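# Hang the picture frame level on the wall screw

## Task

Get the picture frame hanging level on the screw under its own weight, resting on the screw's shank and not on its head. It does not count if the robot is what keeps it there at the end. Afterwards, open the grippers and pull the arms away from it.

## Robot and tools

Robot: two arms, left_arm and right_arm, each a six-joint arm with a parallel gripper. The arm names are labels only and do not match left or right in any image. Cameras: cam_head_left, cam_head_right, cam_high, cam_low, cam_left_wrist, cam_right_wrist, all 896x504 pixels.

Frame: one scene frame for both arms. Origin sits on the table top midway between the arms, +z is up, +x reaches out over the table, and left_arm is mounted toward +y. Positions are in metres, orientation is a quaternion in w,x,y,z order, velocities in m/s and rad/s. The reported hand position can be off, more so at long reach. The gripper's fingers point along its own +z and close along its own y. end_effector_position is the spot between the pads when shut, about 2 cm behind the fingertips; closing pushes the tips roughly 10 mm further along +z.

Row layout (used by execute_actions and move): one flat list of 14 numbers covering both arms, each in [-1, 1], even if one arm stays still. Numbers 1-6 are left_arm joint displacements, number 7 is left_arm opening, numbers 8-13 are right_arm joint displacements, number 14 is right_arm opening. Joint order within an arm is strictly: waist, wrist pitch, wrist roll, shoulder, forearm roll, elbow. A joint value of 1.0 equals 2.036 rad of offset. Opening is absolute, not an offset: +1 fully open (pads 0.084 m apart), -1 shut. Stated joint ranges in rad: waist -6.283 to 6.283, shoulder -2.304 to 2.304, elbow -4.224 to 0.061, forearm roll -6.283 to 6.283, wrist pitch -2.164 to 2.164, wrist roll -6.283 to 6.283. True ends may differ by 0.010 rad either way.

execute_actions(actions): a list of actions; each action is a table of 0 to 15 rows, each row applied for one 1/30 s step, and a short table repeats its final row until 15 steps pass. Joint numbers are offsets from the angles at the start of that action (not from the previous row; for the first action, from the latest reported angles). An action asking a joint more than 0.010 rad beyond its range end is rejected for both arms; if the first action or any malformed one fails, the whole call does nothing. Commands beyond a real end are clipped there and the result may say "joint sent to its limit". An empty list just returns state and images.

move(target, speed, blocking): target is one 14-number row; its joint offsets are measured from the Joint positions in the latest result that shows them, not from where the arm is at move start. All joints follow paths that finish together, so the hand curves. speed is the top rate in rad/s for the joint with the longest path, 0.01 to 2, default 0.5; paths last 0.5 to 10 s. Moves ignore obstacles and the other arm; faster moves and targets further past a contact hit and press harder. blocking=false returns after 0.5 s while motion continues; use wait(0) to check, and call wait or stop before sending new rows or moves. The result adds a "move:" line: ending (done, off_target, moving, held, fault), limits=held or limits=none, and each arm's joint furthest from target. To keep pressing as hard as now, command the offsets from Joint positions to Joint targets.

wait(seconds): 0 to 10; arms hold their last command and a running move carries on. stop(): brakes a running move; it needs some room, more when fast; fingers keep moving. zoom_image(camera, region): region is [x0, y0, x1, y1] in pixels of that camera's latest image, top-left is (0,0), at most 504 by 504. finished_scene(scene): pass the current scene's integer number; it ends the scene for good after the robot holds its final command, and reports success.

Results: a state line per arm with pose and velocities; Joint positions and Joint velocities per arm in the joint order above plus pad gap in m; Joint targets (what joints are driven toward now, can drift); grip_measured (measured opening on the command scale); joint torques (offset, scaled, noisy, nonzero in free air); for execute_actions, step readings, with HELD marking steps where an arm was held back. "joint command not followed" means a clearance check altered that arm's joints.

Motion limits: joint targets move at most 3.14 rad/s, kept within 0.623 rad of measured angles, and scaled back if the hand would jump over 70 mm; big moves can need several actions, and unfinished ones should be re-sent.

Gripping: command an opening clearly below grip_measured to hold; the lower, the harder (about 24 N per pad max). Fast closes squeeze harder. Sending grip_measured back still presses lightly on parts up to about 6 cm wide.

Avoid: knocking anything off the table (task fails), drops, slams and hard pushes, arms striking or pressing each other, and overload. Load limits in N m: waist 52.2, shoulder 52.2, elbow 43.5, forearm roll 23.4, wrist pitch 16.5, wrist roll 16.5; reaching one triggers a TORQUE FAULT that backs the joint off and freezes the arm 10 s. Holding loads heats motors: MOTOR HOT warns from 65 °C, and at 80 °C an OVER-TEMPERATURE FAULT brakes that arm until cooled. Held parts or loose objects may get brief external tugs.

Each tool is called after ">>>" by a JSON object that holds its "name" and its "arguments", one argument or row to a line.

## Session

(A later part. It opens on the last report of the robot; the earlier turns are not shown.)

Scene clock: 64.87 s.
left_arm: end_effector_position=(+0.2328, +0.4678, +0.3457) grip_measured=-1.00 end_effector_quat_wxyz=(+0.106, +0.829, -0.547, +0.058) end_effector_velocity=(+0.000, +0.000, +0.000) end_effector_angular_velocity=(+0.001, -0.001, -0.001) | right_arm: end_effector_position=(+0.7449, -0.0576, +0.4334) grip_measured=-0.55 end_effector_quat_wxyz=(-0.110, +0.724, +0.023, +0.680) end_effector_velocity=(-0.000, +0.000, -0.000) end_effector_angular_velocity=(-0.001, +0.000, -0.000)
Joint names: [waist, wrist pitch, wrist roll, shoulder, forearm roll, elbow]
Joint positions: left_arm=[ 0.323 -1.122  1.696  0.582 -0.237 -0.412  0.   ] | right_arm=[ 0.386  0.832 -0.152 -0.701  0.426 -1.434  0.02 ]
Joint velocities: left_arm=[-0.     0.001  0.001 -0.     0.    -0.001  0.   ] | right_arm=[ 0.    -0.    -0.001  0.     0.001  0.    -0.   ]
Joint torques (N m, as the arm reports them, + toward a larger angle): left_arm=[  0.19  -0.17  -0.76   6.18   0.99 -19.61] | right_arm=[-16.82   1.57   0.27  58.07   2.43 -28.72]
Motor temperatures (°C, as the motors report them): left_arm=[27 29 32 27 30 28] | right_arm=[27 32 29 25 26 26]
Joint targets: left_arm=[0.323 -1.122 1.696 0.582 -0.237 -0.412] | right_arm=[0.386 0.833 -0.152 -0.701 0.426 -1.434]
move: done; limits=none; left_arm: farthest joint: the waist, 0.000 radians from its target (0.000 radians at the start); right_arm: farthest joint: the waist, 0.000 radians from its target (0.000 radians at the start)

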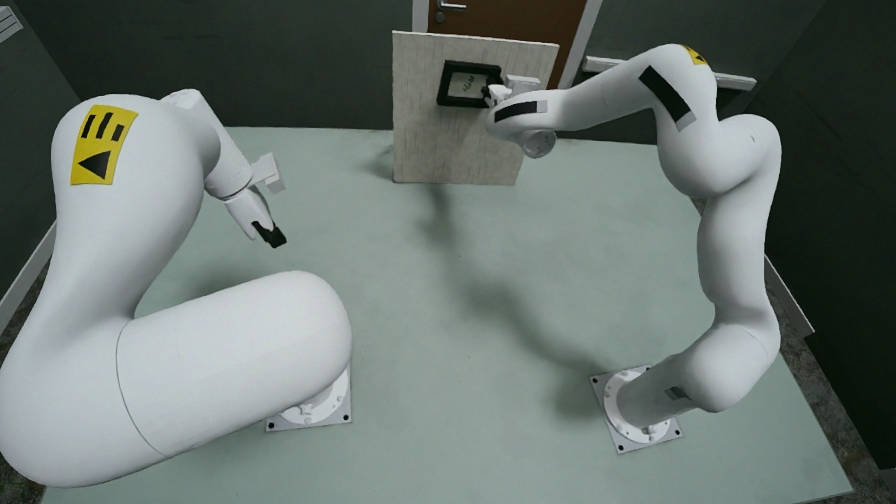

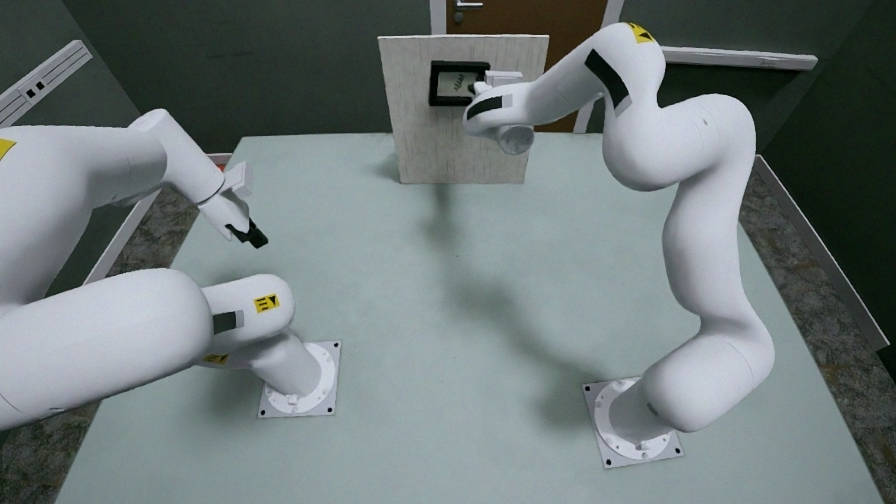

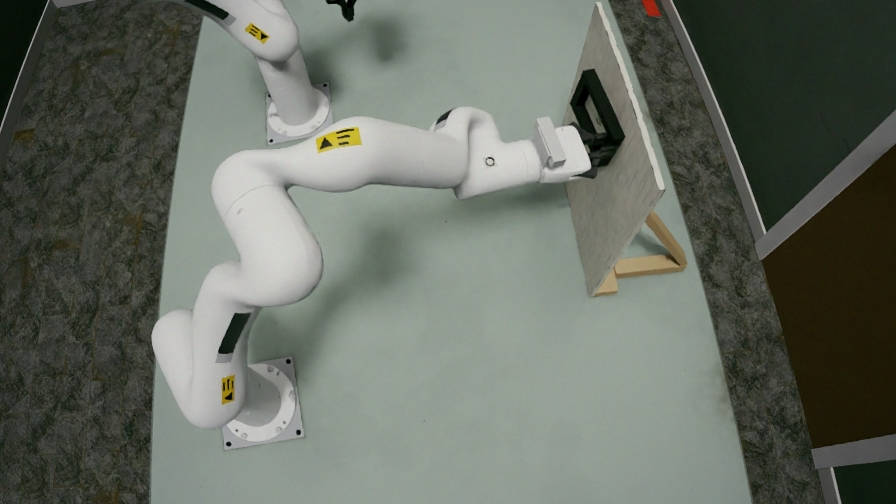

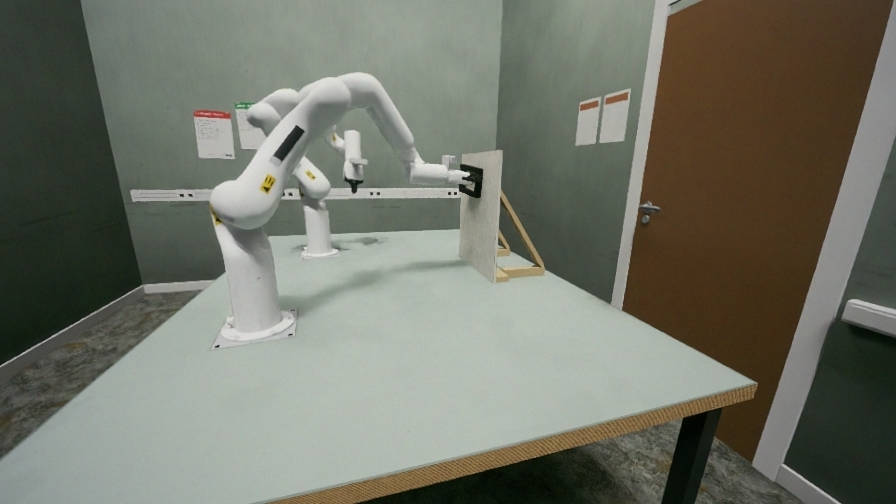

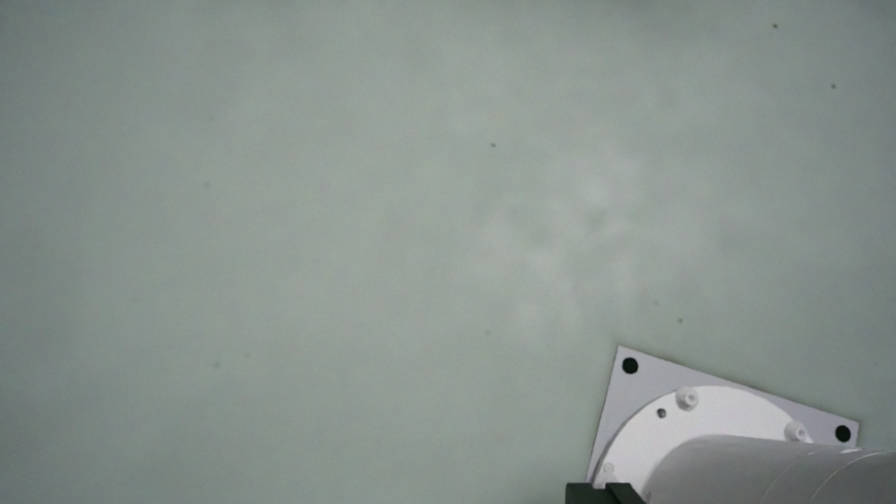

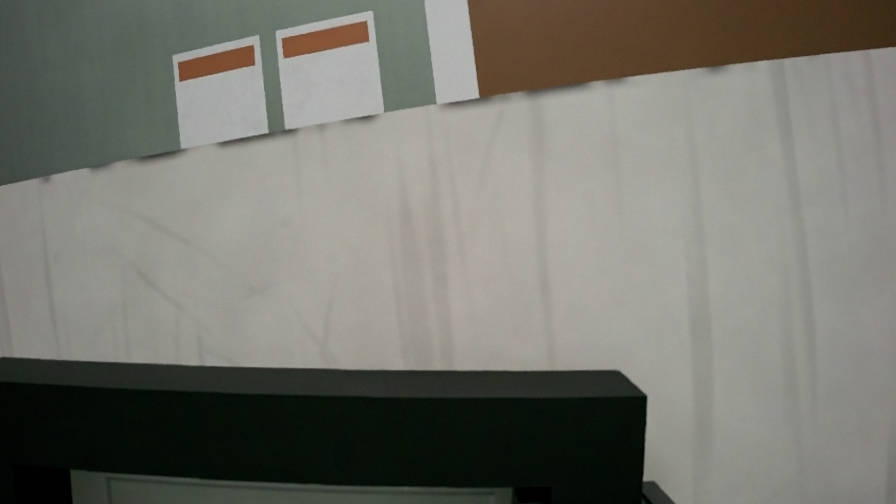

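>>> {"name": "move", "arguments": {
  "target": [0,0,0,0,0,0,-1, 0,0.012,0,-0.009,0,0.003,-1],
  "speed": 0.04
}}

Scene clock: 65.90 s.
left_arm: end_effector_position=(+0.2328, +0.4678, +0.3457) grip_measured=-1.00 end_effector_quat_wxyz=(+0.106, +0.829, -0.547, +0.058) end_effector_velocity=(-0.000, -0.000, -0.000) end_effector_angular_velocity=(-0.001, -0.000, -0.000) | right_arm: end_effector_position=(+0.7454, -0.0593, +0.4198) grip_measured=-0.55 end_effector_quat_wxyz=(-0.105, +0.724, +0.023, +0.682) end_effector_velocity=(+0.001, -0.002, +0.000) end_effector_angular_velocity=(-0.002, -0.003, -0.002)
Joint names: [waist, wrist pitch, wrist roll, shoulder, forearm roll, elbow]
Joint positions: left_arm=[ 0.323 -1.122  1.696  0.582 -0.237 -0.412  0.   ] | right_arm=[ 0.386  0.857 -0.152 -0.719  0.426 -1.428  0.02 ]
Joint velocities: left_arm=[ 0.     0.     0.001 -0.    -0.001  0.     0.   ] | right_arm=[-0.002  0.003 -0.002 -0.    -0.001 -0.    -0.   ]
Joint torques (N m, as the arm reports them, + toward a larger angle): left_arm=[  0.86  -0.18  -0.77   5.32   0.96 -19.02] | right_arm=[-17.36   0.85   0.16  54.73   2.39 -26.16]
Motor temperatures (°C, as the motors report them): left_arm=[27 29 32 27 30 29] | right_arm=[27 32 29 25 26 26]
Joint targets: left_arm=[0.323 -1.122 1.696 0.582 -0.237 -0.412] | right_arm=[0.386 0.857 -0.152 -0.719 0.426 -1.427]
move: done; limits=none; left_arm: farthest joint: the waist, 0.000 radians from its target (0.000 radians at the start); right_arm: farthest joint: the wrist pitch, 0.001 radians from its target (0.024 radians at the start)

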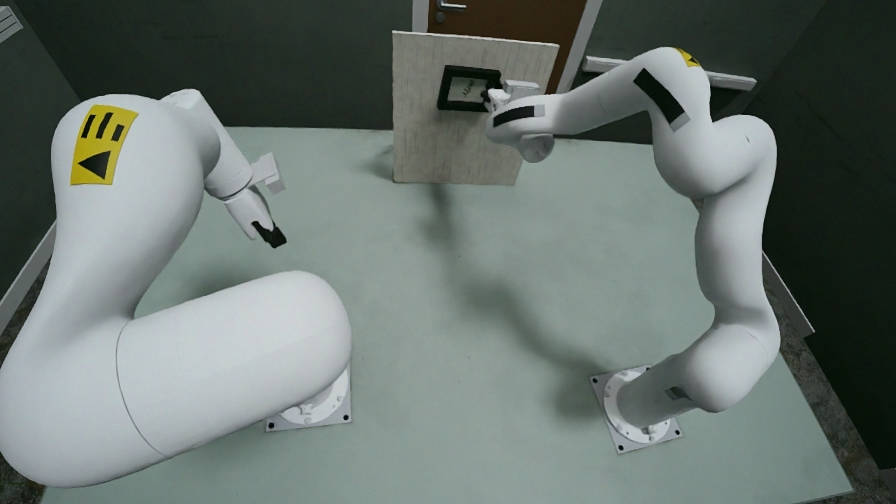

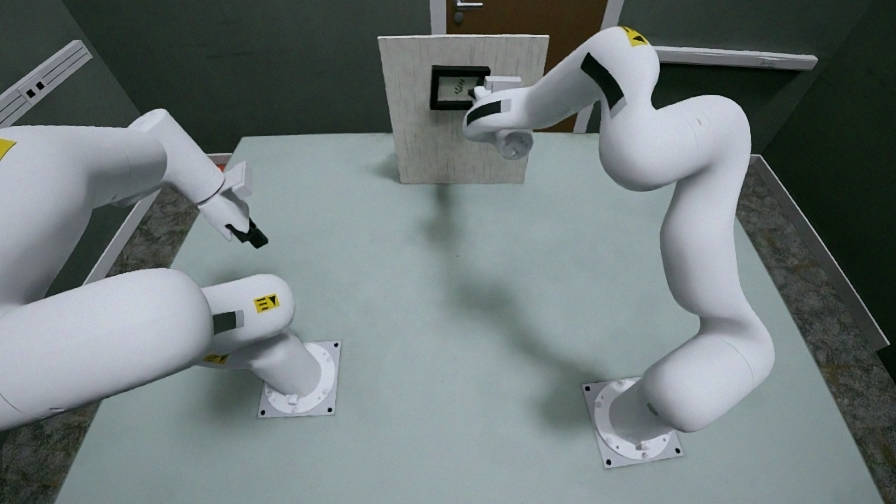

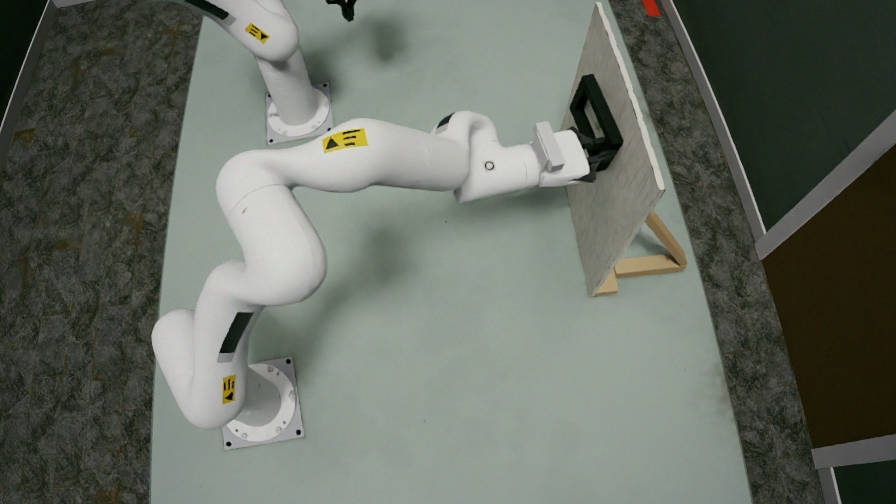

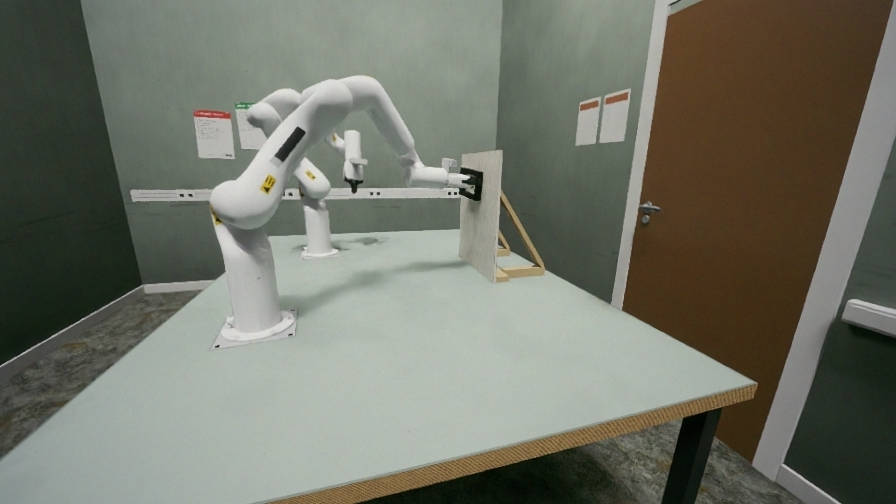

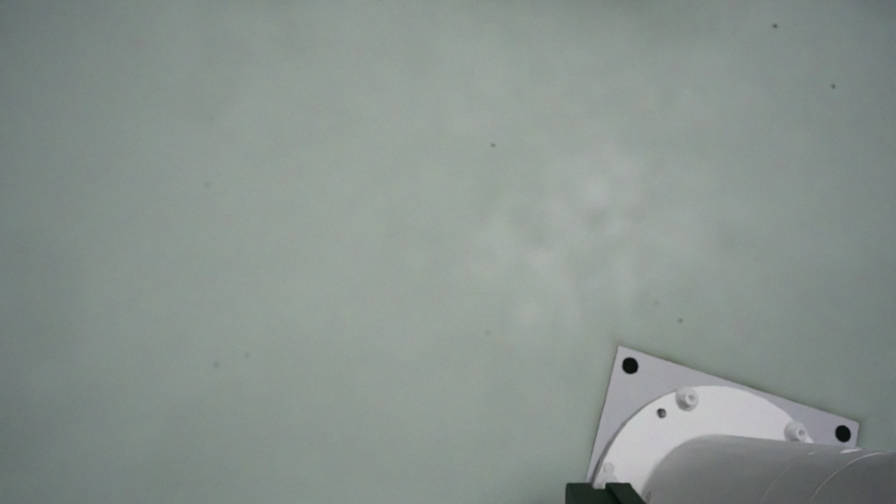

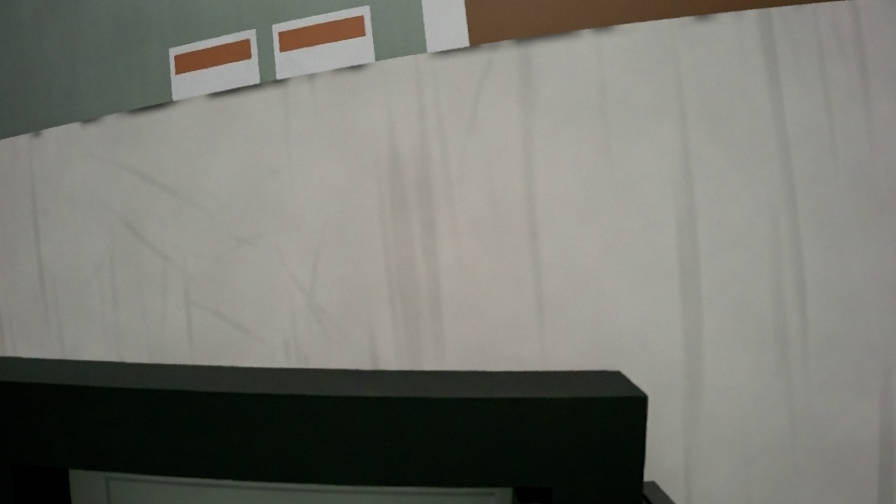

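The shoulder torque dropped, so the screw is taking the weight. I'll release now.

>>> {"name": "move", "arguments": {
  "target": [0,0,0,0,0,0,-1, 0,0,0,0,0,0,0.6]
}}

>>> {"name": "zoom_image", "arguments": {
  "camera": "cam_head_left",
  "region": [380,20,560,190]
}}

Scene clock: 66.83 s.
left_arm: end_effector_position=(+0.2328, +0.4678, +0.3457) grip_measured=-1.00 end_effector_quat_wxyz=(+0.106, +0.829, -0.547, +0.058) end_effector_velocity=(+0.000, -0.000, +0.000) end_effector_angular_velocity=(-0.001, -0.002, -0.001) | right_arm: end_effector_position=(+0.7454, -0.0593, +0.4197) grip_measured=+0.59 end_effector_quat_wxyz=(-0.105, +0.724, +0.023, +0.682) end_effector_velocity=(-0.000, +0.000, -0.000) end_effector_angular_velocity=(+0.001, +0.001, -0.000)
Joint names: [waist, wrist pitch, wrist roll, shoulder, forearm roll, elbow]
Joint positions: left_arm=[ 0.323 -1.122  1.696  0.582 -0.237 -0.412  0.   ] | right_arm=[ 0.386  0.857 -0.152 -0.719  0.426 -1.428  0.069]
Joint velocities: left_arm=[-0.     0.     0.002  0.    -0.001 -0.     0.   ] | right_arm=[ 0.001  0.     0.001  0.     0.002  0.001 -0.   ]
Joint torques (N m, as the arm reports them, + toward a larger angle): left_arm=[  0.52  -0.21  -0.81   5.83   1.03 -19.72] | right_arm=[ -6.3    1.75   0.23  64.09   1.04 -25.52]
Motor temperatures (°C, as the motors report them): left_arm=[27 29 32 27 30 29] | right_arm=[27 32 29 25 26 26]
Joint targets: left_arm=[0.323 -1.122 1.696 0.582 -0.237 -0.412] | right_arm=[0.386 0.857 -0.152 -0.719 0.426 -1.428]
move: done; limits=none; left_arm: farthest joint: the waist, 0.000 radians from its target (0.000 radians at the start); right_arm: farthest joint: the waist, 0.000 radians from its target (0.000 radians at the start)

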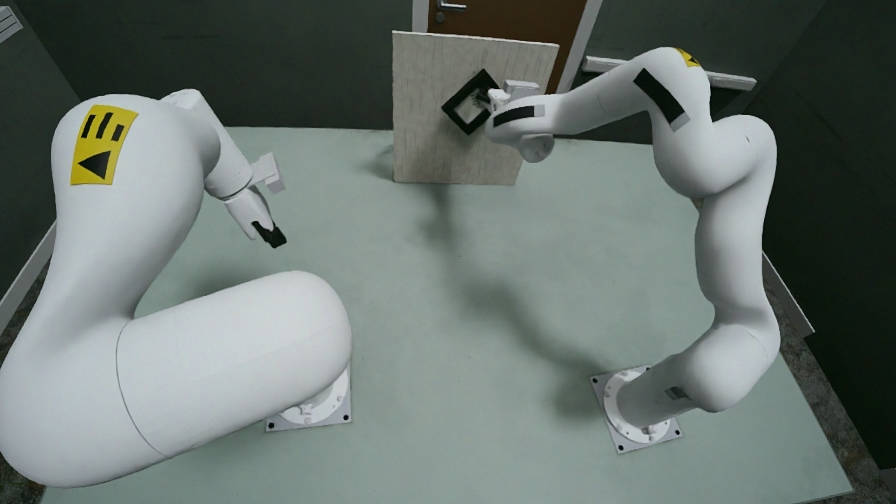

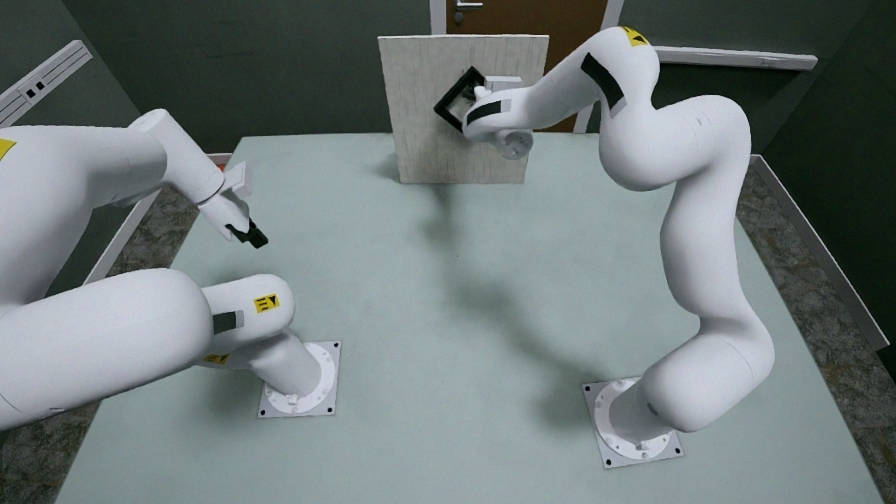

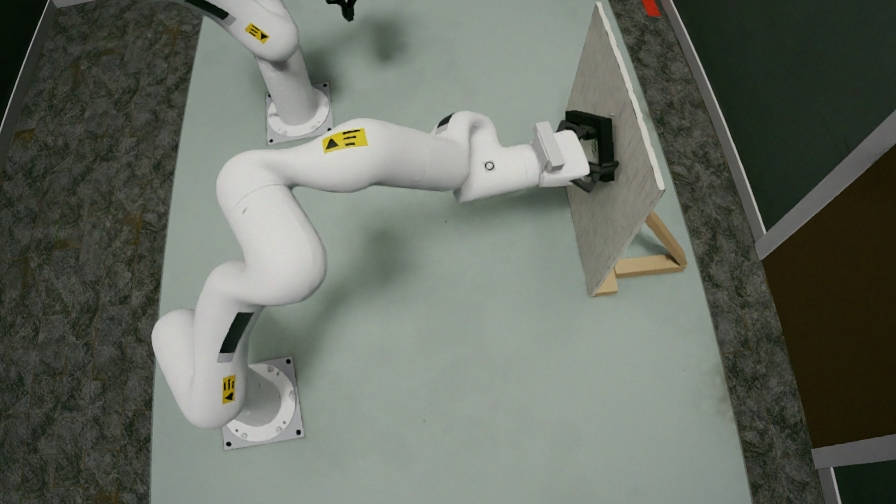

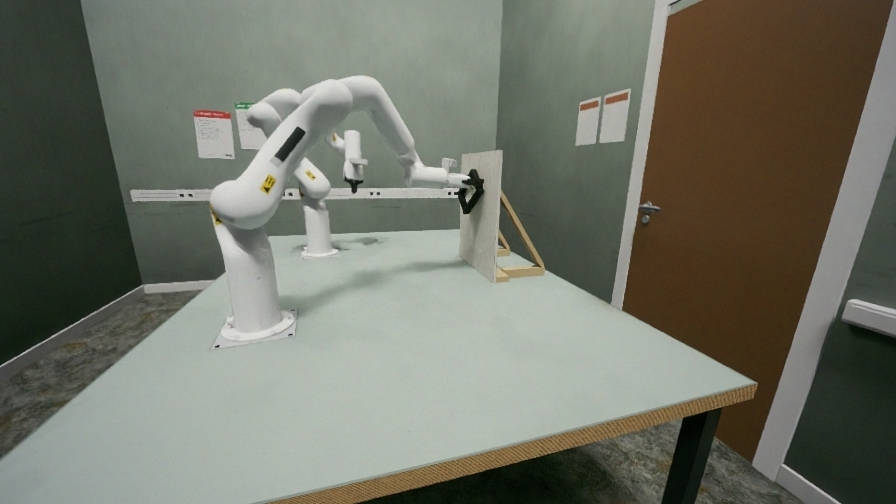

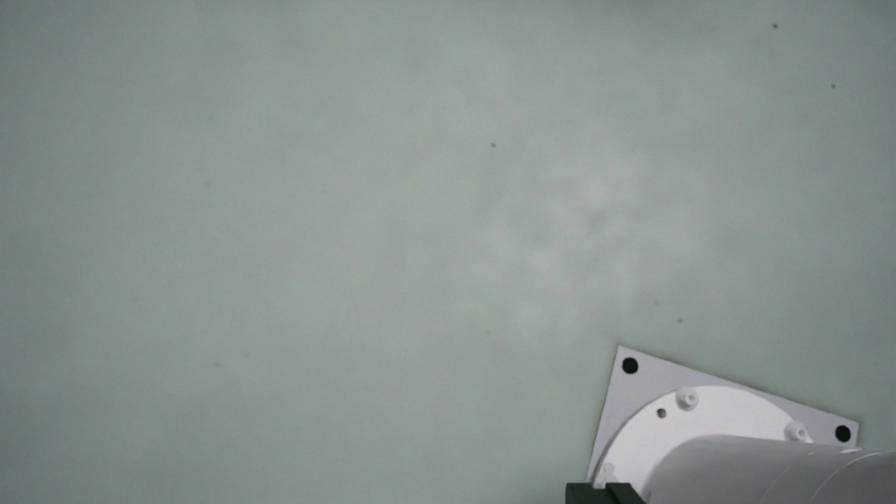

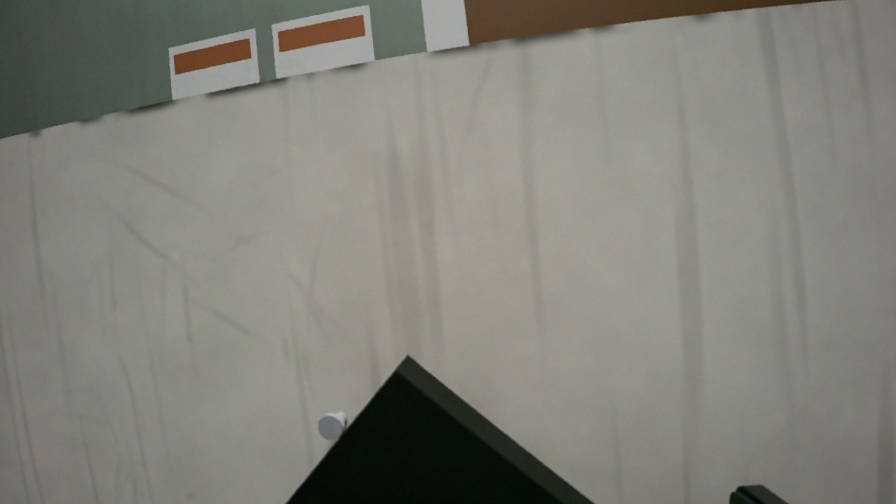

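Region (380, 20, 560, 190) of cam_head_left's 896x504 image, scaled by 2.800, with more detail than that image has.

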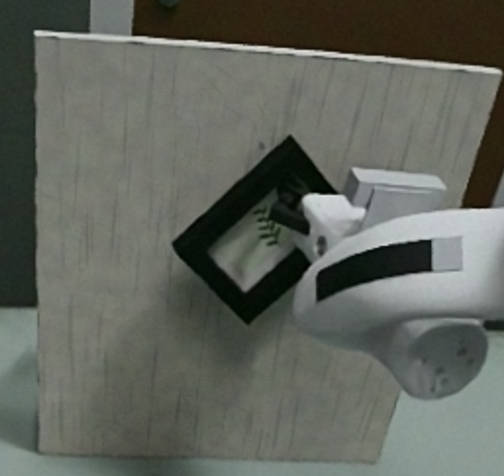

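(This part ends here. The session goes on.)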